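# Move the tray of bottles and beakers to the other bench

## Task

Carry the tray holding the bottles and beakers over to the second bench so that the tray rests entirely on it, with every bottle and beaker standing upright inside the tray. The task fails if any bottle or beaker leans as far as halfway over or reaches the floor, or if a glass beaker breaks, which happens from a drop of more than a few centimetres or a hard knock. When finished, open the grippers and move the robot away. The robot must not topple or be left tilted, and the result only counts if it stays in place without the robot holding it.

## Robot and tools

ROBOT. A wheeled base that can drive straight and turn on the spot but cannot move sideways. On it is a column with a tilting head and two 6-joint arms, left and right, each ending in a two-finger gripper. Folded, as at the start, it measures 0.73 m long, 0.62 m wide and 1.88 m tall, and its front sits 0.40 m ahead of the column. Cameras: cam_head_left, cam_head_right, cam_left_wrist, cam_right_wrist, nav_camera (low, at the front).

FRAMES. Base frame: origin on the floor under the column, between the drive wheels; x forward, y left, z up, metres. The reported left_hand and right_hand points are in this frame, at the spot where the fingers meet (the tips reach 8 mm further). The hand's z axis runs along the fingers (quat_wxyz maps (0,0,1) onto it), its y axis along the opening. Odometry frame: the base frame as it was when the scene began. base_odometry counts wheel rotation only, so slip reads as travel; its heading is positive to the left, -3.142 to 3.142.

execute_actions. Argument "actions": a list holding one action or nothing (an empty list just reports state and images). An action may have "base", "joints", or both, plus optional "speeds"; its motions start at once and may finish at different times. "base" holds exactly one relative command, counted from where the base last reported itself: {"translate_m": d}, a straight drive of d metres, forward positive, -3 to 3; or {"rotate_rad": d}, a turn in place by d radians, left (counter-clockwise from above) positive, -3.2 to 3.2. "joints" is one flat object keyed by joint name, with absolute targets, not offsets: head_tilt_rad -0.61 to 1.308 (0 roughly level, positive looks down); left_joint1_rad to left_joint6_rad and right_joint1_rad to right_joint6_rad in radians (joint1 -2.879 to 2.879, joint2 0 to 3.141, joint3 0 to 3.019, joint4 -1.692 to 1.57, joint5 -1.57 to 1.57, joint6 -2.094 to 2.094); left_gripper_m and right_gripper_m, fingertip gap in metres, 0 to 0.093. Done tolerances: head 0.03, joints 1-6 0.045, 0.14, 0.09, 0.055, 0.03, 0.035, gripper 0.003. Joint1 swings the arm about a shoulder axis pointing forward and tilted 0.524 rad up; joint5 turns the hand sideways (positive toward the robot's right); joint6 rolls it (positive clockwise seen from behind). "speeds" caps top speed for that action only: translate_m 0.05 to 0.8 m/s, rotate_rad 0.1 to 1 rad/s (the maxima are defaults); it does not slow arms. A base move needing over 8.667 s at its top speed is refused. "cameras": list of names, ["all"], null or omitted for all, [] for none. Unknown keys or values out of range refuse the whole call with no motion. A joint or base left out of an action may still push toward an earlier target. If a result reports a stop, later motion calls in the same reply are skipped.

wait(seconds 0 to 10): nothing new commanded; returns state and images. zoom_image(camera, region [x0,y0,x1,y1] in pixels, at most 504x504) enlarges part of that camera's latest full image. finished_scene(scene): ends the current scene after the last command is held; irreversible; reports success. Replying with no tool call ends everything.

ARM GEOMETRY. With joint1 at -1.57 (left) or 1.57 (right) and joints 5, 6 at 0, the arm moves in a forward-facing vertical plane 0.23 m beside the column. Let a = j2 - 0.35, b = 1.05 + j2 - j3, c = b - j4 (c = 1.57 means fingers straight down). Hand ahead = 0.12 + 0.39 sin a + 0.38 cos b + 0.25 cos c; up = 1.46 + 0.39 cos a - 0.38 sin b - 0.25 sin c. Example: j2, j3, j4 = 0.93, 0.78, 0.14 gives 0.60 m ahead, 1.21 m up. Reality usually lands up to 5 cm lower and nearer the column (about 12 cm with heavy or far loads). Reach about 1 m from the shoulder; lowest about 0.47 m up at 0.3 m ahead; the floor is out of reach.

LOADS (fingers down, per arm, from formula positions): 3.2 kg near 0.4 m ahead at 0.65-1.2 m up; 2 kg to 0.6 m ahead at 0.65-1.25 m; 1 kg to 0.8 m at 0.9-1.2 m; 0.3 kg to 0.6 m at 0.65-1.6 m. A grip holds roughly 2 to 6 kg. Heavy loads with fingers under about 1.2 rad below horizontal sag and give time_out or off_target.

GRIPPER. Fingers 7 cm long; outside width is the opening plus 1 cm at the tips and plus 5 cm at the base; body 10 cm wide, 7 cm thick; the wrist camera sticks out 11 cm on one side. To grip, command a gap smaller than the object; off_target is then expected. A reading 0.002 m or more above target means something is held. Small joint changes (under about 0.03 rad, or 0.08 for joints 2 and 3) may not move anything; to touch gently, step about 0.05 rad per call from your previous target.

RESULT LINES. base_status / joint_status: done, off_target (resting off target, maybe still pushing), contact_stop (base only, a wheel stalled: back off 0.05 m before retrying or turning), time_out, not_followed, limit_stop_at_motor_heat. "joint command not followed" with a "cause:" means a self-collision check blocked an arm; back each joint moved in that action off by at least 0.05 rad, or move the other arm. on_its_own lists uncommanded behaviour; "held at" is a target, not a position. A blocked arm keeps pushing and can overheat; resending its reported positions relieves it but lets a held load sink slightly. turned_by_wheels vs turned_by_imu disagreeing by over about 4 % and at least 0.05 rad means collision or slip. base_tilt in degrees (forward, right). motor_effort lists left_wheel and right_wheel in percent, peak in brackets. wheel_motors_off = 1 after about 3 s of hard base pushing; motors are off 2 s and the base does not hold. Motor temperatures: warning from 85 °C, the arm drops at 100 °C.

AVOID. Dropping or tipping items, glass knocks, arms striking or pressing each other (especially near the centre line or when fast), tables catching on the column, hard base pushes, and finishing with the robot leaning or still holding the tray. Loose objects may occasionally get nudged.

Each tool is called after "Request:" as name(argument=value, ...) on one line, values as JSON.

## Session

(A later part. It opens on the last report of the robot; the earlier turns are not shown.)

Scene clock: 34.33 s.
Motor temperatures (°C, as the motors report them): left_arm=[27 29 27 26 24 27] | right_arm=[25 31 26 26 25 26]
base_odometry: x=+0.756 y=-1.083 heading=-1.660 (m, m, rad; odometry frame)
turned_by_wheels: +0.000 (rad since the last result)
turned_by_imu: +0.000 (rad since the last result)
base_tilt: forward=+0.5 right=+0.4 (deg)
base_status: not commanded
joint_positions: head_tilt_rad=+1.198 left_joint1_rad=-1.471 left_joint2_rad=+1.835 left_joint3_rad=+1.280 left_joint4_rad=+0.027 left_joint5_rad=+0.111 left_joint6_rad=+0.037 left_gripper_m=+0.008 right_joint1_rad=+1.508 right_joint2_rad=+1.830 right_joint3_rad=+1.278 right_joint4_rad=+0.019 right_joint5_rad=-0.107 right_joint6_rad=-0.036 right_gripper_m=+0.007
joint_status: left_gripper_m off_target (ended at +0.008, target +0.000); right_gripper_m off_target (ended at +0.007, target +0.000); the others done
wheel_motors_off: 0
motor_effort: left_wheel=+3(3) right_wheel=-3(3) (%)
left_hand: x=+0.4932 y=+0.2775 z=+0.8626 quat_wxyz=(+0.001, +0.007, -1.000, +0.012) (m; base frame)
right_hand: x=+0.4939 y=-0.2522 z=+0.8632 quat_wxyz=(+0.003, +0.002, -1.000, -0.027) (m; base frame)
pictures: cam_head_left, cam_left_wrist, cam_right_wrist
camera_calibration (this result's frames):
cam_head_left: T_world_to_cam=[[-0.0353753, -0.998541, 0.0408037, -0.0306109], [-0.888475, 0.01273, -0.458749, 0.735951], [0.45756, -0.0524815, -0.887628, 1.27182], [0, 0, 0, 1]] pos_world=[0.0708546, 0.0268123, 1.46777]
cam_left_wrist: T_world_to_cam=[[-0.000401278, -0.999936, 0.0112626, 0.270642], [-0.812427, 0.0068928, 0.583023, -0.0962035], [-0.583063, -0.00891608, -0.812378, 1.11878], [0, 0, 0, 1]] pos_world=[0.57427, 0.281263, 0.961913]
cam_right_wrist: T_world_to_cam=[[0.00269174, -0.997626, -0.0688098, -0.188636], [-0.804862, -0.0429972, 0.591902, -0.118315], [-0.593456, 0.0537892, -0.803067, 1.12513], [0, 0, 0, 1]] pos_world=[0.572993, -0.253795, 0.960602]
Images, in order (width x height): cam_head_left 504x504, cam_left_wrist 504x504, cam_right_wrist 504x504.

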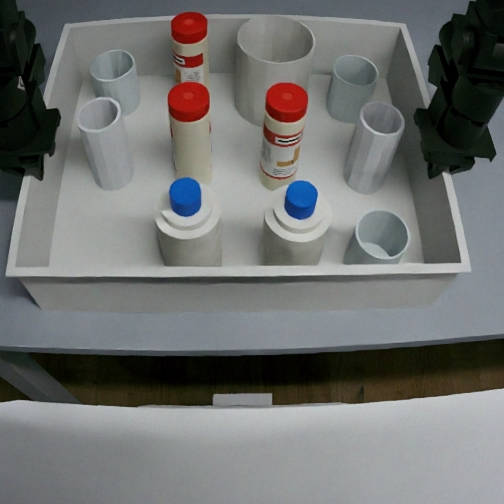

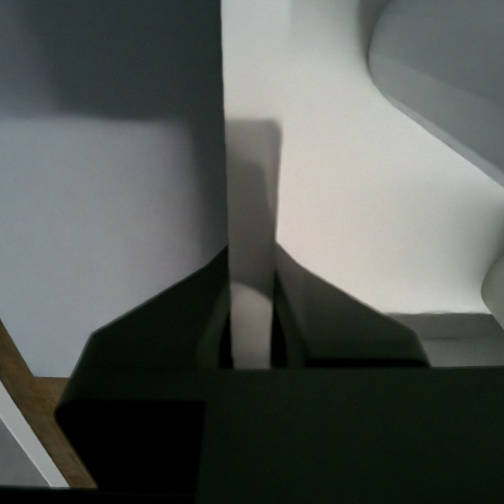

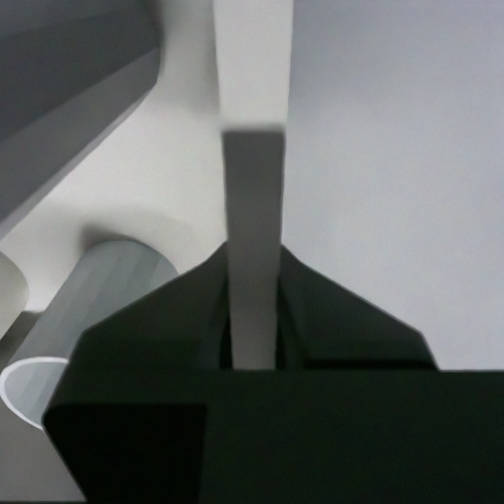

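Good grip. Lift with the same steps.

Request:
execute_actions(actions=[{"joints":{"left_joint2_rad":1.72,"left_joint3_rad":1.24,"left_joint4_rad":0.04,"right_joint2_rad":1.72,"right_joint3_rad":1.24,"right_joint4_rad":0.04}}], cameras=[])

Request:
execute_actions(actions=[{"joints":{"left_joint2_rad":1.64,"left_joint3_rad":1.2,"left_joint4_rad":0.03,"right_joint2_rad":1.64,"right_joint3_rad":1.2,"right_joint4_rad":0.03}}], cameras=["cam_head_left"])

Request:
execute_actions(actions=[{"joints":{"left_joint2_rad":1.57,"left_joint3_rad":1.16,"left_joint4_rad":0.0,"right_joint2_rad":1.55,"right_joint3_rad":1.16,"right_joint4_rad":0.0}}], cameras=["cam_head_left","cam_left_wrist","cam_right_wrist"])

Scene clock: 35.57 s.
Motor temperatures (°C, as the motors report them): left_arm=[27 29 27 26 24 27] | right_arm=[25 31 26 26 25 26]
base_odometry: x=+0.756 y=-1.083 heading=-1.660 (m, m, rad; odometry frame)
turned_by_wheels: +0.000 (rad since the last result)
turned_by_imu: +0.000 (rad since the last result)
base_tilt: forward=+0.4 right=+0.4 (deg)
base_status: not commanded
joint_positions: head_tilt_rad=+1.198 left_joint1_rad=-1.471 left_joint2_rad=+1.815 left_joint3_rad=+1.245 left_joint4_rad=+0.038 left_joint5_rad=+0.110 left_joint6_rad=+0.044 left_gripper_m=+0.008 right_joint1_rad=+1.505 right_joint2_rad=+1.818 right_joint3_rad=+1.246 right_joint4_rad=+0.030 right_joint5_rad=-0.107 right_joint6_rad=-0.034 right_gripper_m=+0.007
joint_status: all done
wheel_motors_off: 0
motor_effort: left_wheel=+2(3) right_wheel=-3(2) (%)
left_hand: x=+0.4860 y=+0.2766 z=+0.8704 quat_wxyz=(+0.002, +0.003, -1.000, +0.012) (m; base frame)
right_hand: x=+0.4836 y=-0.2537 z=+0.8683 quat_wxyz=(+0.008, +0.000, -1.000, -0.025) (m; base frame)
pictures: none
No camera images: the call's "cameras" was empty. Leave "cameras" out to get every camera's image.

Scene clock: 36.67 s.
Motor temperatures (°C, as the motors report them): left_arm=[27 29 27 26 25 27] | right_arm=[25 31 26 26 25 26]
base_odometry: x=+0.756 y=-1.083 heading=-1.660 (m, m, rad; odometry frame)
turned_by_wheels: +0.000 (rad since the last result)
turned_by_imu: +0.000 (rad since the last result)
base_tilt: forward=+0.4 right=+0.4 (deg)
base_status: not commanded
joint_positions: head_tilt_rad=+1.198 left_joint1_rad=-1.471 left_joint2_rad=+1.724 left_joint3_rad=+1.200 left_joint4_rad=+0.024 left_joint5_rad=+0.108 left_joint6_rad=+0.048 left_gripper_m=+0.008 right_joint1_rad=+1.500 right_joint2_rad=+1.736 right_joint3_rad=+1.200 right_joint4_rad=+0.026 right_joint5_rad=-0.112 right_joint6_rad=-0.031 right_gripper_m=+0.007
joint_status: all done
wheel_motors_off: 0
motor_effort: left_wheel=+2(4) right_wheel=-2(3) (%)
left_hand: x=+0.5062 y=+0.2751 z=+0.9045 quat_wxyz=(-0.013, +0.000, -1.000, +0.010) (m; base frame)
right_hand: x=+0.5006 y=-0.2550 z=+0.8991 quat_wxyz=(-0.008, -0.002, -1.000, -0.025) (m; base frame)
pictures: cam_head_left
camera_calibration (this result's frames):
cam_head_left: T_world_to_cam=[[-0.0353753, -0.998541, 0.0408037, -0.0306109], [-0.888475, 0.01273, -0.458749, 0.735951], [0.45756, -0.0524815, -0.887629, 1.27182], [0, 0, 0, 1]] pos_world=[0.0708546, 0.0268123, 1.46777]
Images, in order (width x height): cam_head_left 504x504.

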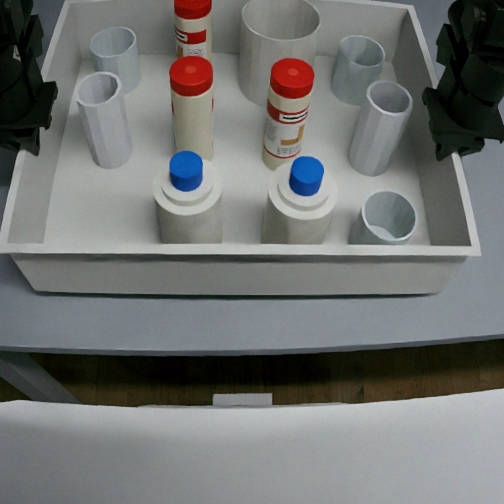

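Scene clock: 37.70 s.
Motor temperatures (°C, as the motors report them): left_arm=[27 30 27 26 25 27] | right_arm=[25 32 26 26 25 26]
base_odometry: x=+0.756 y=-1.083 heading=-1.660 (m, m, rad; odometry frame)
turned_by_wheels: +0.000 (rad since the last result)
turned_by_imu: +0.000 (rad since the last result)
base_tilt: forward=+0.4 right=+0.4 (deg)
base_status: not commanded
joint_positions: head_tilt_rad=+1.198 left_joint1_rad=-1.470 left_joint2_rad=+1.656 left_joint3_rad=+1.158 left_joint4_rad=-0.006 left_joint5_rad=+0.110 left_joint6_rad=+0.046 left_gripper_m=+0.008 right_joint1_rad=+1.496 right_joint2_rad=+1.658 right_joint3_rad=+1.154 right_joint4_rad=-0.005 right_joint5_rad=-0.109 right_joint6_rad=-0.037 right_gripper_m=+0.007
joint_status: all done
wheel_motors_off: 0
motor_effort: left_wheel=+2(4) right_wheel=-2(2) (%)
left_hand: x=+0.5094 y=+0.2731 z=+0.9300 quat_wxyz=(-0.011, +0.001, -1.000, +0.011) (m; base frame)
right_hand: x=+0.5066 y=-0.2568 z=+0.9283 quat_wxyz=(-0.009, +0.001, -1.000, -0.022) (m; base frame)
pictures: cam_head_left, cam_left_wrist, cam_right_wrist
camera_calibration (this result's frames):
cam_head_left: T_world_to_cam=[[-0.0353753, -0.998541, 0.0408037, -0.0306109], [-0.888475, 0.01273, -0.458749, 0.735951], [0.45756, -0.0524815, -0.887629, 1.27182], [0, 0, 0, 1]] pos_world=[0.0708546, 0.0268123, 1.46777]
cam_left_wrist: T_world_to_cam=[[-0.0114821, -0.999899, 0.0083981, 0.273803], [-0.826121, 0.0142178, 0.563313, -0.0990288], [-0.563375, -0.00046985, -0.826201, 1.18342], [0, 0, 0, 1]] pos_world=[0.588042, 0.275739, 1.03123]
cam_right_wrist: T_world_to_cam=[[0.00166703, -0.998243, -0.059226, -0.197258], [-0.81901, -0.0353456, 0.57269, -0.11991], [-0.573778, 0.047552, -0.81763, 1.18713], [0, 0, 0, 1]] pos_world=[0.583272, -0.2576, 1.02762]
Images, in order (width x height): cam_head_left 504x504, cam_left_wrist 504x504, cam_right_wrist 504x504.

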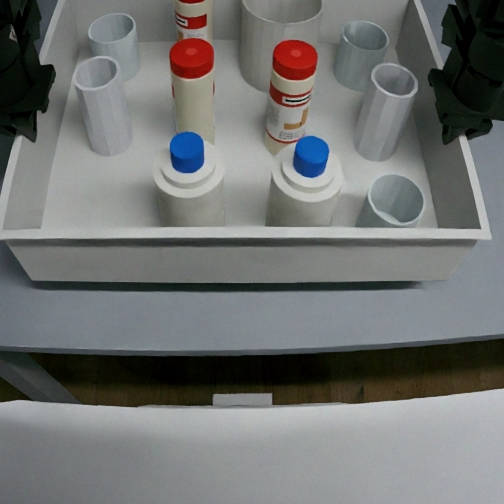

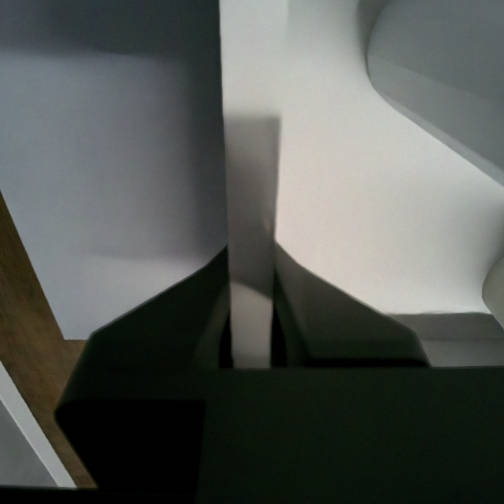

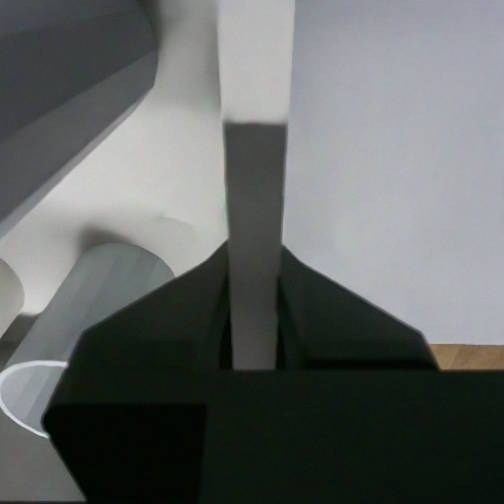

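Request:
execute_actions(actions=[{"joints":{"left_joint2_rad":1.48,"left_joint3_rad":1.11,"left_joint4_rad":-0.04,"right_joint2_rad":1.47,"right_joint3_rad":1.11,"right_joint4_rad":-0.04}}], cameras=[])

Request:
execute_actions(actions=[{"base":{"translate_m":-0.75},"speeds":{"translate_m":0.3}}], cameras=["cam_head_left"])

Request:
execute_actions(actions=[{"base":{"rotate_rad":3.15},"speeds":{"rotate_rad":0.45},"joints":{"head_tilt_rad":0.5}}], cameras=["cam_head_left","nav_camera","cam_left_wrist"])

Scene clock: 39.67 s.
Motor temperatures (°C, as the motors report them): left_arm=[27 30 27 26 25 27] | right_arm=[25 32 26 26 25 26]
base_odometry: x=+0.756 y=-1.083 heading=-1.660 (m, m, rad; odometry frame)
turned_by_wheels: +0.000 (rad since the last result)
turned_by_imu: -0.001 (rad since the last result)
base_tilt: forward=+0.4 right=+0.5 (deg)
base_status: not commanded
joint_positions: head_tilt_rad=+1.198 left_joint1_rad=-1.468 left_joint2_rad=+1.570 left_joint3_rad=+1.106 left_joint4_rad=-0.046 left_joint5_rad=+0.109 left_joint6_rad=+0.048 left_gripper_m=+0.008 right_joint1_rad=+1.492 right_joint2_rad=+1.575 right_joint3_rad=+1.103 right_joint4_rad=-0.045 right_joint5_rad=-0.110 right_joint6_rad=-0.039 right_gripper_m=+0.007
joint_status: all done
wheel_motors_off: 0
motor_effort: left_wheel=+2(4) right_wheel=-2(3) (%)
left_hand: x=+0.5109 y=+0.2719 z=+0.9621 quat_wxyz=(-0.008, +0.001, -1.000, +0.010) (m; base frame)
right_hand: x=+0.5074 y=-0.2576 z=+0.9594 quat_wxyz=(-0.005, +0.000, -1.000, -0.021) (m; base frame)
pictures: none
No camera images: the call's "cameras" was empty. Leave "cameras" out to get every camera's image.

Scene clock: 43.30 s.
Motor temperatures (°C, as the motors report them): left_arm=[27 31 27 26 25 27] | right_arm=[25 33 26 26 25 26]
base_odometry: x=+0.822 y=-0.336 heading=-1.660 (m, m, rad; odometry frame)
turned_by_wheels: +0.000 (rad since the last result)
turned_by_imu: +0.000 (rad since the last result)
base_tilt: forward=+0.4 right=+0.5 (deg)
base_status: done
joint_positions: head_tilt_rad=+1.199 left_joint1_rad=-1.468 left_joint2_rad=+1.567 left_joint3_rad=+1.100 left_joint4_rad=-0.050 left_joint5_rad=+0.107 left_joint6_rad=+0.048 left_gripper_m=+0.008 right_joint1_rad=+1.492 right_joint2_rad=+1.571 right_joint3_rad=+1.097 right_joint4_rad=-0.045 right_joint5_rad=-0.111 right_joint6_rad=-0.039 right_gripper_m=+0.007
joint_status: not commanded
wheel_motors_off: 0
motor_effort: left_wheel=+0(55) right_wheel=+1(35) (%)
left_hand: x=+0.5077 y=+0.2721 z=+0.9633 quat_wxyz=(-0.005, +0.001, -1.000, +0.009) (m; base frame)
right_hand: x=+0.5054 y=-0.2572 z=+0.9607 quat_wxyz=(-0.004, +0.000, -1.000, -0.021) (m; base frame)
pictures: cam_head_left
camera_calibration (this result's frames):
cam_head_left: T_world_to_cam=[[-0.035344, -0.998541, 0.0408309, -0.0306543], [-0.888827, 0.01273, -0.458066, 0.734917], [0.456878, -0.0524815, -0.88798, 1.2724], [0, 0, 0, 1]] pos_world=[0.0707991, 0.0268123, 1.46776]
Images, in order (width x height): cam_head_left 504x504.

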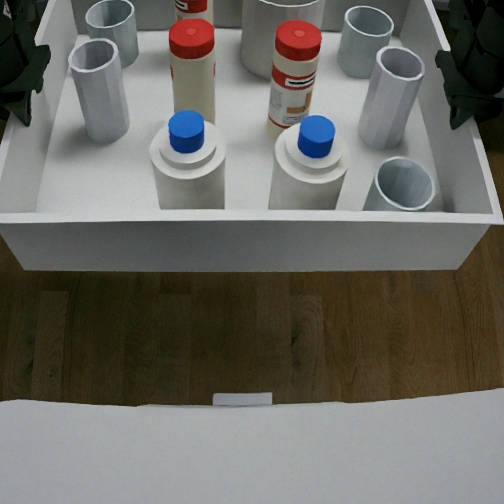

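Scene clock: 51.33 s.
Motor temperatures (°C, as the motors report them): left_arm=[27 33 27 26 25 27] | right_arm=[25 34 26 26 25 26]
base_odometry: x=+0.822 y=-0.336 heading=+1.489 (m, m, rad; odometry frame)
turned_by_wheels: +3.149 (rad since the last result)
turned_by_imu: +3.123 (rad since the last result)
base_tilt: forward=+0.4 right=+0.4 (deg)
base_status: done
joint_positions: head_tilt_rad=+0.518 left_joint1_rad=-1.459 left_joint2_rad=+1.567 left_joint3_rad=+1.100 left_joint4_rad=-0.049 left_joint5_rad=+0.111 left_joint6_rad=+0.048 left_gripper_m=+0.009 right_joint1_rad=+1.500 right_joint2_rad=+1.571 right_joint3_rad=+1.099 right_joint4_rad=-0.045 right_joint5_rad=-0.110 right_joint6_rad=-0.038 right_gripper_m=+0.007
joint_status: all done
wheel_motors_off: 0
motor_effort: left_wheel=-6(57) right_wheel=+5(49) (%)
left_hand: x=+0.5080 y=+0.2774 z=+0.9637 quat_wxyz=(-0.006, +0.003, -1.000, +0.007) (m; base frame)
right_hand: x=+0.5068 y=-0.2524 z=+0.9605 quat_wxyz=(-0.005, +0.002, -1.000, -0.024) (m; base frame)
pictures: cam_head_left, cam_left_wrist, nav_camera
camera_calibration (this result's frames):
cam_head_left: T_world_to_cam=[[-0.053162, -0.998541, 0.0094955, 0.0184931], [-0.402592, 0.01273, -0.915291, 1.41473], [0.913835, -0.0524815, -0.402681, 0.502192], [0, 0, 0, 1]] pos_world=[0.111622, 0.0268123, 1.49694]
cam_left_wrist: T_world_to_cam=[[-0.00657733, -0.999978, -0.000454922, 0.283874], [-0.819735, 0.00513124, 0.57272, -0.129042], [-0.572705, 0.00413989, -0.819751, 1.2077], [0, 0, 0, 1]] pos_world=[0.587744, 0.279531, 1.06405]
Images, in order (width x height): cam_head_left 504x504, cam_left_wrist 504x504, nav_camera 504x504.

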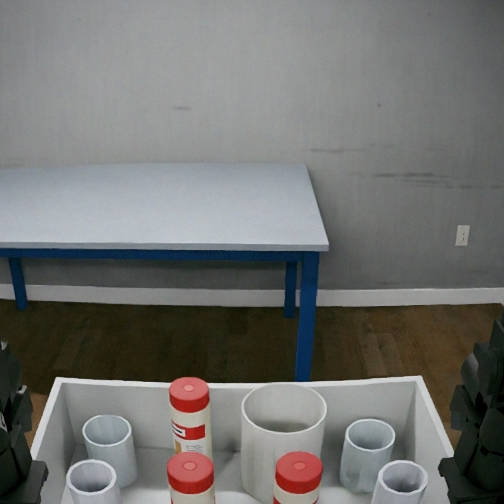

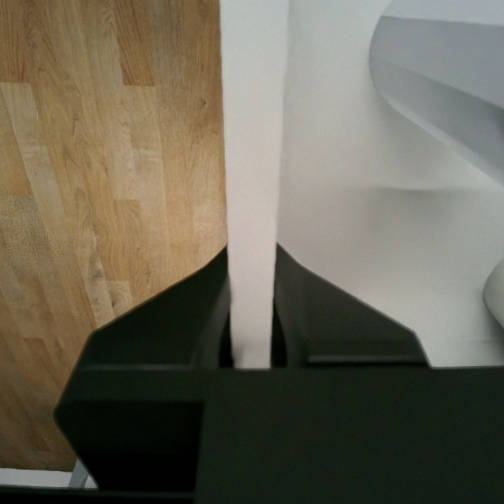

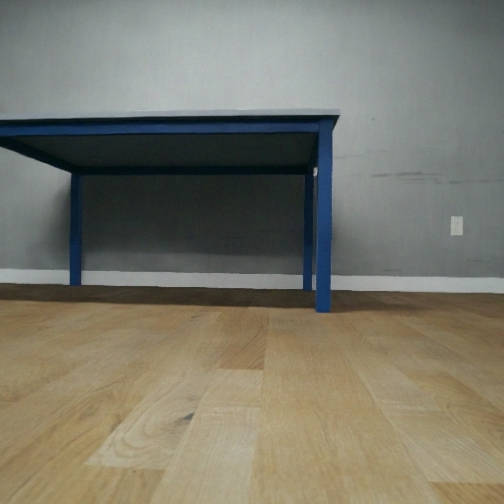

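Request:
execute_actions(actions=[{"base":{"rotate_rad":0.46},"speeds":{"rotate_rad":0.45}}], cameras=[])

Request:
execute_actions(actions=[{"base":{"translate_m":0.82},"speeds":{"translate_m":0.35}}], cameras=[])

Request:
execute_actions(actions=[{"base":{"rotate_rad":-0.553},"speeds":{"rotate_rad":0.45},"joints":{"head_tilt_rad":0.65}}], cameras=["cam_head_left","nav_camera","cam_left_wrist"])

Scene clock: 54.37 s.
Motor temperatures (°C, as the motors report them): left_arm=[27 33 27 26 25 27] | right_arm=[25 35 26 26 25 26]
base_odometry: x=+0.822 y=-0.336 heading=+1.949 (m, m, rad; odometry frame)
turned_by_wheels: +0.459 (rad since the last result)
turned_by_imu: +0.455 (rad since the last result)
base_tilt: forward=+0.4 right=+0.4 (deg)
base_status: done
joint_positions: head_tilt_rad=+0.518 left_joint1_rad=-1.459 left_joint2_rad=+1.567 left_joint3_rad=+1.100 left_joint4_rad=-0.049 left_joint5_rad=+0.111 left_joint6_rad=+0.047 left_gripper_m=+0.009 right_joint1_rad=+1.499 right_joint2_rad=+1.571 right_joint3_rad=+1.099 right_joint4_rad=-0.045 right_joint5_rad=-0.109 right_joint6_rad=-0.038 right_gripper_m=+0.007
joint_status: not commanded
wheel_motors_off: 0
motor_effort: left_wheel=-6(34) right_wheel=+5(29) (%)
left_hand: x=+0.5082 y=+0.2772 z=+0.9637 quat_wxyz=(-0.006, +0.004, -1.000, +0.007) (m; base frame)
right_hand: x=+0.5067 y=-0.2527 z=+0.9606 quat_wxyz=(-0.005, +0.002, -1.000, -0.024) (m; base frame)
pictures: none
No camera images: the call's "cameras" was empty. Leave "cameras" out to get every camera's image.

Scene clock: 57.87 s.
Motor temperatures (°C, as the motors report them): left_arm=[27 34 27 26 25 27] | right_arm=[25 35 26 26 25 26]
base_odometry: x=+0.520 y=+0.426 heading=+1.949 (m, m, rad; odometry frame)
turned_by_wheels: +0.001 (rad since the last result)
turned_by_imu: -0.001 (rad since the last result)
base_tilt: forward=+0.5 right=+0.4 (deg)
base_status: done
joint_positions: head_tilt_rad=+0.518 left_joint1_rad=-1.460 left_joint2_rad=+1.565 left_joint3_rad=+1.109 left_joint4_rad=-0.046 left_joint5_rad=+0.111 left_joint6_rad=+0.048 left_gripper_m=+0.009 right_joint1_rad=+1.499 right_joint2_rad=+1.571 right_joint3_rad=+1.105 right_joint4_rad=-0.045 right_joint5_rad=-0.109 right_joint6_rad=-0.034 right_gripper_m=+0.007
joint_status: not commanded
wheel_motors_off: 0
motor_effort: left_wheel=+1(57) right_wheel=-1(57) (%)
left_hand: x=+0.5151 y=+0.2767 z=+0.9643 quat_wxyz=(-0.012, +0.002, -1.000, +0.007) (m; base frame)
right_hand: x=+0.5107 y=-0.2531 z=+0.9609 quat_wxyz=(-0.008, +0.000, -1.000, -0.023) (m; base frame)
pictures: none
No camera images: the call's "cameras" was empty. Leave "cameras" out to get every camera's image.

Scene clock: 60.13 s.
Motor temperatures (°C, as the motors report them): left_arm=[27 34 27 26 25 27] | right_arm=[25 35 26 26 25 26]
base_odometry: x=+0.520 y=+0.426 heading=+1.397 (m, m, rad; odometry frame)
turned_by_wheels: -0.552 (rad since the last result)
turned_by_imu: -0.547 (rad since the last result)
base_tilt: forward=+0.4 right=+0.5 (deg)
base_status: done
joint_positions: head_tilt_rad=+0.653 left_joint1_rad=-1.472 left_joint2_rad=+1.565 left_joint3_rad=+1.109 left_joint4_rad=-0.046 left_joint5_rad=+0.107 left_joint6_rad=+0.048 left_gripper_m=+0.009 right_joint1_rad=+1.487 right_joint2_rad=+1.571 right_joint3_rad=+1.103 right_joint4_rad=-0.045 right_joint5_rad=-0.113 right_joint6_rad=-0.035 right_gripper_m=+0.007
joint_status: all done
wheel_motors_off: 0
motor_effort: left_wheel=+5(42) right_wheel=-5(47) (%)
left_hand: x=+0.5154 y=+0.2700 z=+0.9638 quat_wxyz=(-0.012, +0.000, -1.000, +0.010) (m; base frame)
right_hand: x=+0.5092 y=-0.2598 z=+0.9611 quat_wxyz=(-0.007, -0.003, -1.000, -0.020) (m; base frame)
pictures: cam_head_left, cam_left_wrist, nav_camera
camera_calibration (this result's frames):
cam_head_left: T_world_to_cam=[[-0.0514036, -0.998541, 0.0165539, 0.00753513], [-0.521948, 0.01273, -0.852882, 1.32459], [0.851427, -0.0524815, -0.521841, 0.688818], [0, 0, 0, 1]] pos_world=[0.105276, 0.0268123, 1.48905]
cam_left_wrist: T_world_to_cam=[[-0.0142866, -0.999879, 0.00610462, 0.274183], [-0.827291, 0.0152492, 0.561566, -0.111106], [-0.561592, 0.00297257, -0.827409, 1.21408], [0, 0, 0, 1]] pos_world=[0.593815, 0.272235, 1.06526]
Images, in order (width x height): cam_head_left 504x504, cam_left_wrist 504x504, nav_camera 504x504.

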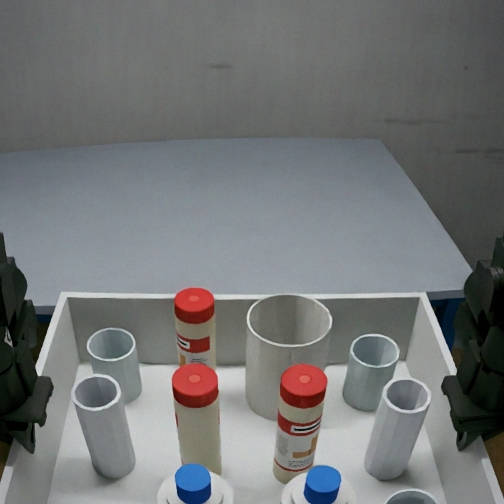

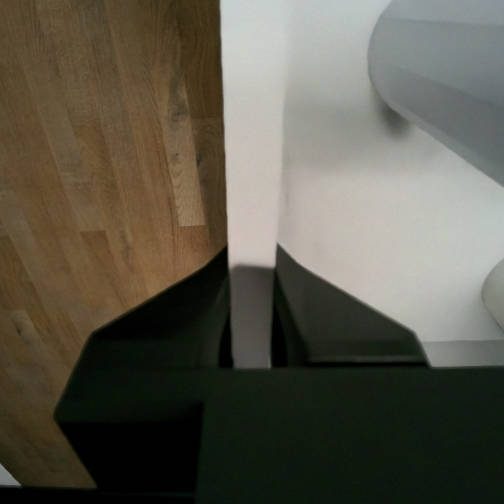

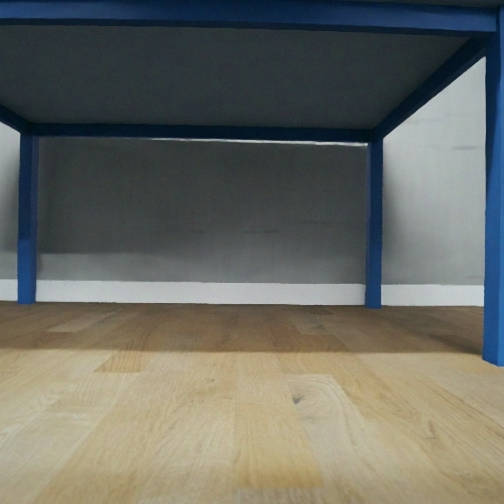

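Request:
execute_actions(actions=[{"base":{"translate_m":0.72},"speeds":{"translate_m":0.3},"joints":{"head_tilt_rad":1.2}}], cameras=["cam_head_left","cam_head_right","nav_camera"])

Scene clock: 63.87 s.
Motor temperatures (°C, as the motors report them): left_arm=[27 35 27 26 25 27] | right_arm=[25 36 26 26 25 26]
base_odometry: x=+0.644 y=+1.135 heading=+1.397 (m, m, rad; odometry frame)
turned_by_wheels: +0.000 (rad since the last result)
turned_by_imu: -0.002 (rad since the last result)
base_tilt: forward=+0.4 right=+0.4 (deg)
base_status: done
joint_positions: head_tilt_rad=+1.198 left_joint1_rad=-1.471 left_joint2_rad=+1.564 left_joint3_rad=+1.109 left_joint4_rad=-0.045 left_joint5_rad=+0.107 left_joint6_rad=+0.046 left_gripper_m=+0.009 right_joint1_rad=+1.489 right_joint2_rad=+1.569 right_joint3_rad=+1.104 right_joint4_rad=-0.045 right_joint5_rad=-0.113 right_joint6_rad=-0.037 right_gripper_m=+0.007
joint_status: all done
wheel_motors_off: 0
motor_effort: left_wheel=-1(66) right_wheel=+1(47) (%)
left_hand: x=+0.5160 y=+0.2705 z=+0.9643 quat_wxyz=(-0.013, +0.001, -1.000, +0.010) (m; base frame)
right_hand: x=+0.5108 y=-0.2588 z=+0.9619 quat_wxyz=(-0.008, -0.001, -1.000, -0.021) (m; base frame)
pictures: cam_head_left, cam_head_right, nav_camera
camera_calibration (this result's frames):
cam_head_left: T_world_to_cam=[[-0.0353703, -0.998541, 0.0408081, -0.0306179], [-0.888531, 0.01273, -0.458639, 0.735784], [0.45745, -0.0524815, -0.887685, 1.27192], [0, 0, 0, 1]] pos_world=[0.0708456, 0.0268123, 1.46777]
cam_head_right: T_world_to_cam=[[-0.0298253, -0.998536, 0.0451206, -0.105529], [-0.895712, 0.00666474, -0.444585, 0.710335], [0.443633, -0.0536749, -0.8946, 1.28074], [0, 0, 0, 1]] pos_world=[0.0649302, -0.041365, 1.46631]
Images, in order (width x height): cam_head_left 504x504, cam_head_right 504x504, nav_camera 504x504.

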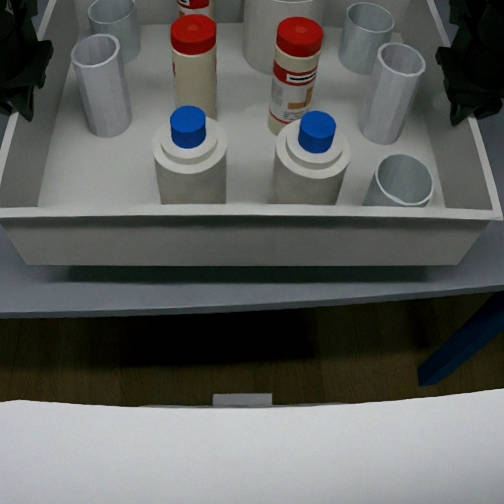

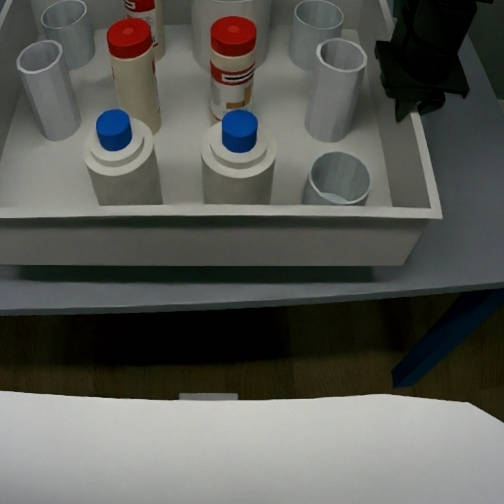

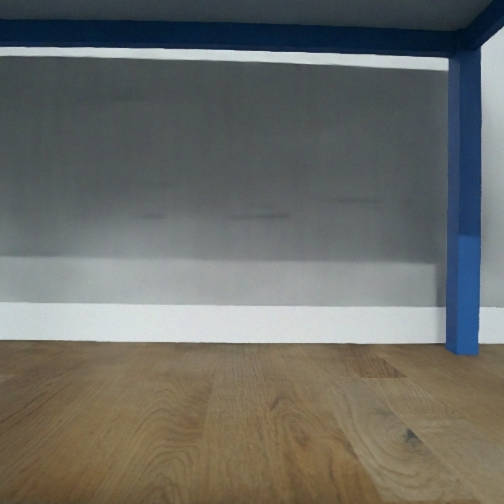

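Request:
execute_actions(actions=[{"base":{"translate_m":0.125},"speeds":{"translate_m":0.15}}], cameras=[])

Request:
execute_actions(actions=[{"joints":{"left_joint2_rad":1.57,"left_joint3_rad":1.16,"left_joint4_rad":-0.01,"right_joint2_rad":1.56,"right_joint3_rad":1.16,"right_joint4_rad":-0.01}}], cameras=["cam_head_left"])

Request:
execute_actions(actions=[{"joints":{"left_joint2_rad":1.64,"left_joint3_rad":1.2,"left_joint4_rad":0.01,"right_joint2_rad":1.63,"right_joint3_rad":1.2,"right_joint4_rad":0.01}}], cameras=[])

Request:
execute_actions(actions=[{"joints":{"left_joint2_rad":1.69,"left_joint3_rad":1.23,"left_joint4_rad":0.025,"right_joint2_rad":1.68,"right_joint3_rad":1.23,"right_joint4_rad":0.025}}], cameras=["cam_head_left"])

Scene clock: 66.53 s.
Motor temperatures (°C, as the motors report them): left_arm=[27 35 27 26 25 27] | right_arm=[25 36 26 26 25 26]
base_odometry: x=+0.666 y=+1.259 heading=+1.397 (m, m, rad; odometry frame)
turned_by_wheels: +0.000 (rad since the last result)
turned_by_imu: -0.001 (rad since the last result)
base_tilt: forward=+0.4 right=+0.4 (deg)
base_status: done
joint_positions: head_tilt_rad=+1.199 left_joint1_rad=-1.470 left_joint2_rad=+1.564 left_joint3_rad=+1.110 left_joint4_rad=-0.045 left_joint5_rad=+0.107 left_joint6_rad=+0.046 left_gripper_m=+0.009 right_joint1_rad=+1.489 right_joint2_rad=+1.569 right_joint3_rad=+1.104 right_joint4_rad=-0.045 right_joint5_rad=-0.112 right_joint6_rad=-0.037 right_gripper_m=+0.007
joint_status: not commanded
wheel_motors_off: 0
motor_effort: left_wheel=+0(42) right_wheel=+0(35) (%)
left_hand: x=+0.5171 y=+0.2710 z=+0.9647 quat_wxyz=(-0.014, +0.001, -1.000, +0.010) (m; base frame)
right_hand: x=+0.5113 y=-0.2586 z=+0.9620 quat_wxyz=(-0.009, -0.001, -1.000, -0.021) (m; base frame)
pictures: none
No camera images: the call's "cameras" was empty. Leave "cameras" out to get every camera's image.

Scene clock: 67.53 s.
Motor temperatures (°C, as the motors report them): left_arm=[27 35 27 26 25 27] | right_arm=[25 36 26 26 25 26]
base_odometry: x=+0.666 y=+1.259 heading=+1.397 (m, m, rad; odometry frame)
turned_by_wheels: +0.000 (rad since the last result)
turned_by_imu: +0.000 (rad since the last result)
base_tilt: forward=+0.4 right=+0.3 (deg)
base_status: not commanded
joint_positions: head_tilt_rad=+1.199 left_joint1_rad=-1.470 left_joint2_rad=+1.635 left_joint3_rad=+1.156 left_joint4_rad=-0.020 left_joint5_rad=+0.112 left_joint6_rad=+0.043 left_gripper_m=+0.009 right_joint1_rad=+1.494 right_joint2_rad=+1.631 right_joint3_rad=+1.151 right_joint4_rad=-0.032 right_joint5_rad=-0.110 right_joint6_rad=-0.038 right_gripper_m=+0.007
joint_status: all done
wheel_motors_off: 0
motor_effort: left_wheel=+0(1) right_wheel=+1(1) (%)
left_hand: x=+0.5153 y=+0.2725 z=+0.9380 quat_wxyz=(-0.013, +0.002, -1.000, +0.012) (m; base frame)
right_hand: x=+0.5124 y=-0.2575 z=+0.9389 quat_wxyz=(-0.007, +0.000, -1.000, -0.021) (m; base frame)
pictures: cam_head_left
camera_calibration (this result's frames):
cam_head_left: T_world_to_cam=[[-0.035345, -0.998541, 0.04083, -0.030653], [-0.888816, 0.01273, -0.458088, 0.73495], [0.4569, -0.0524815, -0.887969, 1.27238], [0, 0, 0, 1]] pos_world=[0.0708009, 0.0268123, 1.46776]
Images, in order (width x height): cam_head_left 504x504.

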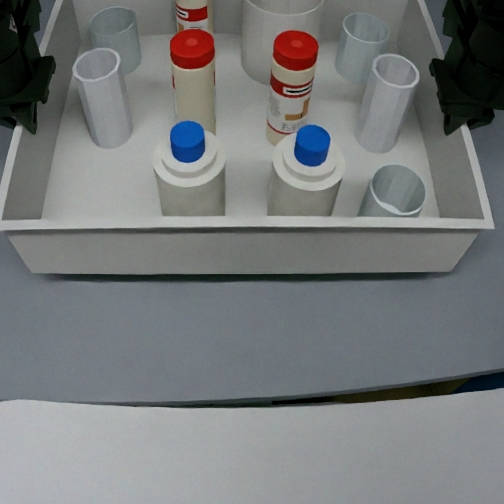

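Scene clock: 68.53 s.
Motor temperatures (°C, as the motors report them): left_arm=[27 35 27 26 25 27] | right_arm=[25 36 26 26 25 26]
base_odometry: x=+0.666 y=+1.259 heading=+1.397 (m, m, rad; odometry frame)
turned_by_wheels: +0.000 (rad since the last result)
turned_by_imu: +0.000 (rad since the last result)
base_tilt: forward=+0.4 right=+0.4 (deg)
base_status: not commanded
joint_positions: head_tilt_rad=+1.199 left_joint1_rad=-1.470 left_joint2_rad=+1.706 left_joint3_rad=+1.197 left_joint4_rad=-0.001 left_joint5_rad=+0.112 left_joint6_rad=+0.044 left_gripper_m=+0.009 right_joint1_rad=+1.499 right_joint2_rad=+1.701 right_joint3_rad=+1.194 right_joint4_rad=-0.012 right_joint5_rad=-0.109 right_joint6_rad=-0.038 right_gripper_m=+0.007
joint_status: all done
wheel_motors_off: 0
motor_effort: left_wheel=+0(1) right_wheel=+1(2) (%)
left_hand: x=+0.5083 y=+0.2743 z=+0.9114 quat_wxyz=(-0.009, +0.003, -1.000, +0.012) (m; base frame)
right_hand: x=+0.5069 y=-0.2560 z=+0.9121 quat_wxyz=(-0.004, +0.001, -1.000, -0.023) (m; base frame)
pictures: none
No camera images: the call's "cameras" was empty. Leave "cameras" out to get every camera's image.

Scene clock: 69.47 s.
Motor temperatures (°C, as the motors report them): left_arm=[27 35 27 26 25 27] | right_arm=[25 36 26 26 25 26]
base_odometry: x=+0.666 y=+1.259 heading=+1.397 (m, m, rad; odometry frame)
turned_by_wheels: +0.000 (rad since the last result)
turned_by_imu: +0.000 (rad since the last result)
base_tilt: forward=+0.4 right=+0.4 (deg)
base_status: not commanded
joint_positions: head_tilt_rad=+1.199 left_joint1_rad=-1.471 left_joint2_rad=+1.750 left_joint3_rad=+1.227 left_joint4_rad=+0.012 left_joint5_rad=+0.113 left_joint6_rad=+0.044 left_gripper_m=+0.009 right_joint1_rad=+1.501 right_joint2_rad=+1.747 right_joint3_rad=+1.226 right_joint4_rad=+0.001 right_joint5_rad=-0.109 right_joint6_rad=-0.037 right_gripper_m=+0.007
joint_status: all done
wheel_motors_off: 0
motor_effort: left_wheel=+0(1) right_wheel=+1(2) (%)
left_hand: x=+0.5055 y=+0.2753 z=+0.8947 quat_wxyz=(-0.008, +0.003, -1.000, +0.013) (m; base frame)
right_hand: x=+0.5048 y=-0.2554 z=+0.8948 quat_wxyz=(-0.003, +0.001, -1.000, -0.024) (m; base frame)
pictures: cam_head_left
camera_calibration (this result's frames):
cam_head_left: T_world_to_cam=[[-0.035345, -0.998541, 0.04083, -0.030653], [-0.888816, 0.01273, -0.458088, 0.73495], [0.4569, -0.0524815, -0.887969, 1.27238], [0, 0, 0, 1]] pos_world=[0.0708009, 0.0268123, 1.46776]
Images, in order (width x height): cam_head_left 504x504.

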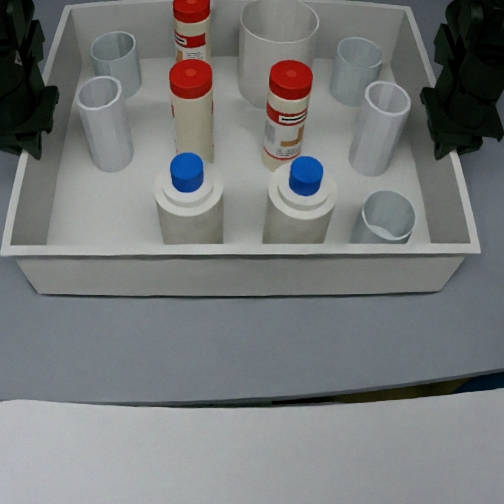

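Request:
execute_actions(actions=[{"joints":{"left_joint2_rad":1.73,"left_joint3_rad":1.255,"left_joint4_rad":0.04,"right_joint2_rad":1.72,"right_joint3_rad":1.255,"right_joint4_rad":0.04}}], cameras=[])

Request:
execute_actions(actions=[{"joints":{"left_joint2_rad":1.77,"left_joint3_rad":1.28,"left_joint4_rad":0.05,"right_joint2_rad":1.76,"right_joint3_rad":1.28,"right_joint4_rad":0.05}}], cameras=[])

Request:
execute_actions(actions=[{"joints":{"left_joint2_rad":1.81,"left_joint3_rad":1.29,"right_joint2_rad":1.80,"right_joint3_rad":1.29}}], cameras=["cam_head_left"])

Scene clock: 70.67 s.
Motor temperatures (°C, as the motors report them): left_arm=[27 35 27 26 25 27] | right_arm=[25 36 26 26 25 26]
base_odometry: x=+0.666 y=+1.259 heading=+1.397 (m, m, rad; odometry frame)
turned_by_wheels: +0.000 (rad since the last result)
turned_by_imu: +0.000 (rad since the last result)
base_tilt: forward=+0.4 right=+0.5 (deg)
base_status: not commanded
joint_positions: head_tilt_rad=+1.199 left_joint1_rad=-1.471 left_joint2_rad=+1.788 left_joint3_rad=+1.252 left_joint4_rad=+0.026 left_joint5_rad=+0.113 left_joint6_rad=+0.044 left_gripper_m=+0.009 right_joint1_rad=+1.503 right_joint2_rad=+1.786 right_joint3_rad=+1.252 right_joint4_rad=+0.015 right_joint5_rad=-0.109 right_joint6_rad=-0.037 right_gripper_m=+0.007
joint_status: all done
wheel_motors_off: 0
motor_effort: left_wheel=+0(1) right_wheel=+1(1) (%)
left_hand: x=+0.5029 y=+0.2758 z=+0.8802 quat_wxyz=(-0.008, +0.002, -1.000, +0.013) (m; base frame)
right_hand: x=+0.5020 y=-0.2551 z=+0.8798 quat_wxyz=(-0.003, +0.002, -1.000, -0.025) (m; base frame)
pictures: none
No camera images: the call's "cameras" was empty. Leave "cameras" out to get every camera's image.

Scene clock: 71.40 s.
Motor temperatures (°C, as the motors report them): left_arm=[27 35 27 26 25 27] | right_arm=[25 36 26 26 25 26]
base_odometry: x=+0.666 y=+1.259 heading=+1.397 (m, m, rad; odometry frame)
turned_by_wheels: +0.000 (rad since the last result)
turned_by_imu: +0.000 (rad since the last result)
base_tilt: forward=+0.4 right=+0.4 (deg)
base_status: not commanded
joint_positions: head_tilt_rad=+1.199 left_joint1_rad=-1.473 left_joint2_rad=+1.828 left_joint3_rad=+1.278 left_joint4_rad=+0.037 left_joint5_rad=+0.113 left_joint6_rad=+0.044 left_gripper_m=+0.009 right_joint1_rad=+1.504 right_joint2_rad=+1.825 right_joint3_rad=+1.277 right_joint4_rad=+0.025 right_joint5_rad=-0.109 right_joint6_rad=-0.036 right_gripper_m=+0.007
joint_status: all done
wheel_motors_off: 0
motor_effort: left_wheel=+0(1) right_wheel=+1(0) (%)
left_hand: x=+0.4987 y=+0.2758 z=+0.8651 quat_wxyz=(-0.007, +0.002, -1.000, +0.014) (m; base frame)
right_hand: x=+0.4978 y=-0.2550 z=+0.8652 quat_wxyz=(-0.002, +0.001, -1.000, -0.026) (m; base frame)
pictures: none
No camera images: the call's "cameras" was empty. Leave "cameras" out to get every camera's image.

Scene clock: 71.93 s.
Motor temperatures (°C, as the motors report them): left_arm=[27 35 27 26 25 27] | right_arm=[25 36 26 26 25 26]
base_odometry: x=+0.666 y=+1.259 heading=+1.397 (m, m, rad; odometry frame)
turned_by_wheels: +0.000 (rad since the last result)
turned_by_imu: +0.000 (rad since the last result)
base_tilt: forward=+0.4 right=+0.4 (deg)
base_status: not commanded
joint_positions: head_tilt_rad=+1.199 left_joint1_rad=-1.473 left_joint2_rad=+1.834 left_joint3_rad=+1.283 left_joint4_rad=+0.037 left_joint5_rad=+0.115 left_joint6_rad=+0.044 left_gripper_m=+0.009 right_joint1_rad=+1.504 right_joint2_rad=+1.829 right_joint3_rad=+1.282 right_joint4_rad=+0.025 right_joint5_rad=-0.110 right_joint6_rad=-0.036 right_gripper_m=+0.007
joint_status: all done
wheel_motors_off: 0
motor_effort: left_wheel=+0(1) right_wheel=+0(1) (%)
left_hand: x=+0.4982 y=+0.2757 z=+0.8628 quat_wxyz=(-0.006, +0.002, -1.000, +0.015) (m; base frame)
right_hand: x=+0.4985 y=-0.2550 z=+0.8636 quat_wxyz=(-0.002, +0.002, -1.000, -0.026) (m; base frame)
pictures: cam_head_left
camera_calibration (this result's frames):
cam_head_left: T_world_to_cam=[[-0.035345, -0.998541, 0.04083, -0.030653], [-0.888816, 0.01273, -0.458088, 0.73495], [0.4569, -0.0524815, -0.887969, 1.27238], [0, 0, 0, 1]] pos_world=[0.0708009, 0.0268123, 1.46776]
Images, in order (width x height): cam_head_left 504x504.

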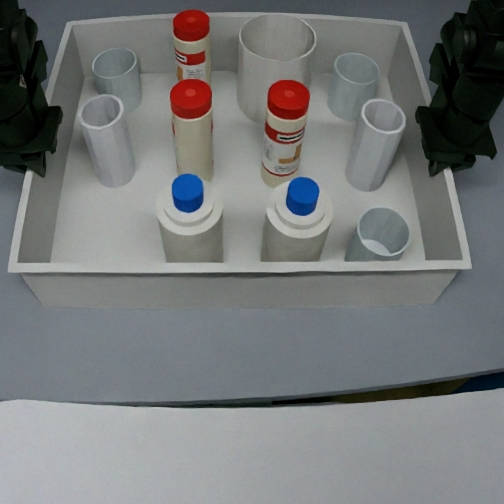

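Landed; release and retreat.

Request:
execute_actions(actions=[{"joints":{"left_gripper_m":0.035,"right_gripper_m":0.035}}], cameras=[])

Request:
execute_actions(actions=[{"joints":{"left_joint2_rad":1.64,"left_joint3_rad":1.16,"left_joint4_rad":-0.03,"right_joint2_rad":1.64,"right_joint3_rad":1.16,"right_joint4_rad":-0.03}}], cameras=["cam_head_left"])

Request:
execute_actions(actions=[{"joints":{"left_joint2_rad":1.25,"left_joint3_rad":0.92,"left_joint4_rad":-0.19,"right_joint2_rad":1.25,"right_joint3_rad":0.92,"right_joint4_rad":-0.19}}], cameras=["cam_head_left"])

Request:
execute_actions(actions=[{"base":{"translate_m":-0.7},"joints":{"head_tilt_rad":0.85}}], cameras=["cam_head_left"])

Scene clock: 73.20 s.
Motor temperatures (°C, as the motors report them): left_arm=[27 35 27 26 25 27] | right_arm=[25 36 26 26 25 26]
base_odometry: x=+0.666 y=+1.259 heading=+1.397 (m, m, rad; odometry frame)
turned_by_wheels: +0.000 (rad since the last result)
turned_by_imu: +0.000 (rad since the last result)
base_tilt: forward=+0.4 right=+0.4 (deg)
base_status: not commanded
joint_positions: head_tilt_rad=+1.199 left_joint1_rad=-1.473 left_joint2_rad=+1.827 left_joint3_rad=+1.283 left_joint4_rad=+0.039 left_joint5_rad=+0.102 left_joint6_rad=+0.015 left_gripper_m=+0.035 right_joint1_rad=+1.504 right_joint2_rad=+1.818 right_joint3_rad=+1.288 right_joint4_rad=+0.031 right_joint5_rad=-0.103 right_joint6_rad=-0.009 right_gripper_m=+0.035
joint_status: all done
wheel_motors_off: 0
motor_effort: left_wheel=+0(0) right_wheel=+1(1) (%)
left_hand: x=+0.5028 y=+0.2779 z=+0.8655 quat_wxyz=(-0.010, +0.016, -1.000, +0.008) (m; base frame)
right_hand: x=+0.5095 y=-0.2563 z=+0.8676 quat_wxyz=(-0.013, -0.011, -1.000, -0.022) (m; base frame)
pictures: none
No camera images: the call's "cameras" was empty. Leave "cameras" out to get every camera's image.

Scene clock: 74.23 s.
Motor temperatures (°C, as the motors report them): left_arm=[27 34 27 26 25 27] | right_arm=[25 36 26 26 25 26]
base_odometry: x=+0.666 y=+1.259 heading=+1.397 (m, m, rad; odometry frame)
turned_by_wheels: +0.000 (rad since the last result)
turned_by_imu: +0.000 (rad since the last result)
base_tilt: forward=+0.4 right=+0.4 (deg)
base_status: not commanded
joint_positions: head_tilt_rad=+1.199 left_joint1_rad=-1.473 left_joint2_rad=+1.630 left_joint3_rad=+1.162 left_joint4_rad=-0.029 left_joint5_rad=+0.102 left_joint6_rad=+0.015 left_gripper_m=+0.035 right_joint1_rad=+1.504 right_joint2_rad=+1.638 right_joint3_rad=+1.162 right_joint4_rad=-0.020 right_joint5_rad=-0.103 right_joint6_rad=-0.009 right_gripper_m=+0.035
joint_status: all done
wheel_motors_off: 0
motor_effort: left_wheel=-1(1) right_wheel=+0(2) (%)
left_hand: x=+0.5201 y=+0.2724 z=+0.9399 quat_wxyz=(-0.015, +0.016, -1.000, +0.008) (m; base frame)
right_hand: x=+0.5185 y=-0.2527 z=+0.9360 quat_wxyz=(-0.015, -0.011, -1.000, -0.022) (m; base frame)
pictures: cam_head_left
camera_calibration (this result's frames):
cam_head_left: T_world_to_cam=[[-0.035345, -0.998541, 0.04083, -0.030653], [-0.888816, 0.01273, -0.458088, 0.73495], [0.4569, -0.0524815, -0.887969, 1.27238], [0, 0, 0, 1]] pos_world=[0.0708009, 0.0268123, 1.46776]
Images, in order (width x height): cam_head_left 504x504.

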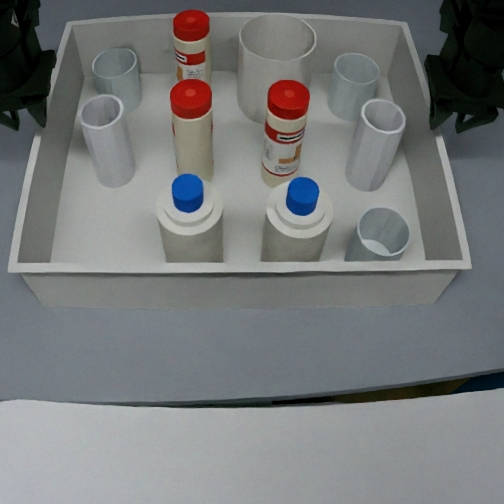

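Scene clock: 75.47 s.
Motor temperatures (°C, as the motors report them): left_arm=[27 34 27 26 25 27] | right_arm=[25 36 26 26 25 26]
base_odometry: x=+0.666 y=+1.259 heading=+1.397 (m, m, rad; odometry frame)
turned_by_wheels: +0.000 (rad since the last result)
turned_by_imu: +0.000 (rad since the last result)
base_tilt: forward=+0.4 right=+0.4 (deg)
base_status: not commanded
joint_positions: head_tilt_rad=+1.199 left_joint1_rad=-1.473 left_joint2_rad=+1.234 left_joint3_rad=+0.923 left_joint4_rad=-0.192 left_joint5_rad=+0.102 left_joint6_rad=+0.015 left_gripper_m=+0.035 right_joint1_rad=+1.504 right_joint2_rad=+1.231 right_joint3_rad=+0.919 right_joint4_rad=-0.186 right_joint5_rad=-0.103 right_joint6_rad=-0.009 right_gripper_m=+0.035
joint_status: all done
wheel_motors_off: 0
motor_effort: left_wheel=+0(2) right_wheel=+1(2) (%)
left_hand: x=+0.5070 y=+0.2598 z=+1.0812 quat_wxyz=(-0.011, +0.016, -1.000, +0.008) (m; base frame)
right_hand: x=+0.5082 y=-0.2439 z=+1.0817 quat_wxyz=(-0.014, -0.011, -1.000, -0.022) (m; base frame)
pictures: cam_head_left
camera_calibration (this result's frames):
cam_head_left: T_world_to_cam=[[-0.035345, -0.998541, 0.04083, -0.0306529], [-0.888816, 0.01273, -0.458088, 0.73495], [0.4569, -0.0524815, -0.887968, 1.27238], [0, 0, 0, 1]] pos_world=[0.0708009, 0.0268123, 1.46776]
Images, in order (width x height): cam_head_left 504x504.

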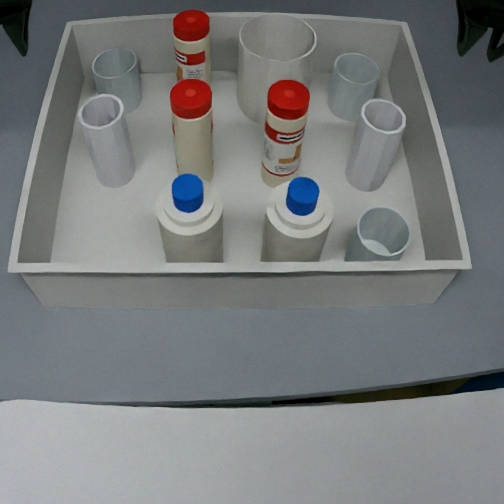

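Scene clock: 78.20 s.
Motor temperatures (°C, as the motors report them): left_arm=[27 34 27 26 25 27] | right_arm=[25 35 26 26 25 26]
base_odometry: x=+0.545 y=+0.569 heading=+1.396 (m, m, rad; odometry frame)
turned_by_wheels: -0.001 (rad since the last result)
turned_by_imu: -0.001 (rad since the last result)
base_tilt: forward=+0.4 right=+0.4 (deg)
base_status: done
joint_positions: head_tilt_rad=+0.865 left_joint1_rad=-1.473 left_joint2_rad=+1.238 left_joint3_rad=+0.921 left_joint4_rad=-0.192 left_joint5_rad=+0.102 left_joint6_rad=+0.015 left_gripper_m=+0.035 right_joint1_rad=+1.504 right_joint2_rad=+1.235 right_joint3_rad=+0.913 right_joint4_rad=-0.186 right_joint5_rad=-0.102 right_joint6_rad=-0.008 right_gripper_m=+0.035
joint_status: all done
wheel_motors_off: 0
motor_effort: left_wheel=-1(56) right_wheel=+0(54) (%)
left_hand: x=+0.5044 y=+0.2598 z=+1.0796 quat_wxyz=(-0.008, +0.016, -1.000, +0.008) (m; base frame)
right_hand: x=+0.5033 y=-0.2439 z=+1.0797 quat_wxyz=(-0.009, -0.012, -1.000, -0.022) (m; base frame)
pictures: cam_head_left
camera_calibration (this result's frames):
cam_head_left: T_world_to_cam=[[-0.046779, -0.998541, 0.026983, -0.00875686], [-0.689468, 0.01273, -0.724204, 1.1348], [0.722804, -0.0524815, -0.689058, 0.952763], [0, 0, 0, 1]] pos_world=[0.0933389, 0.0268123, 1.47857]
Images, in order (width x height): cam_head_left 504x504.

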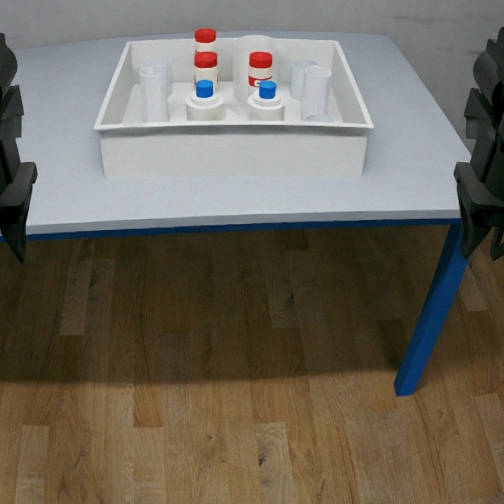

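Request:
finished_scene(scene=2)

The scene is finished: the task was done.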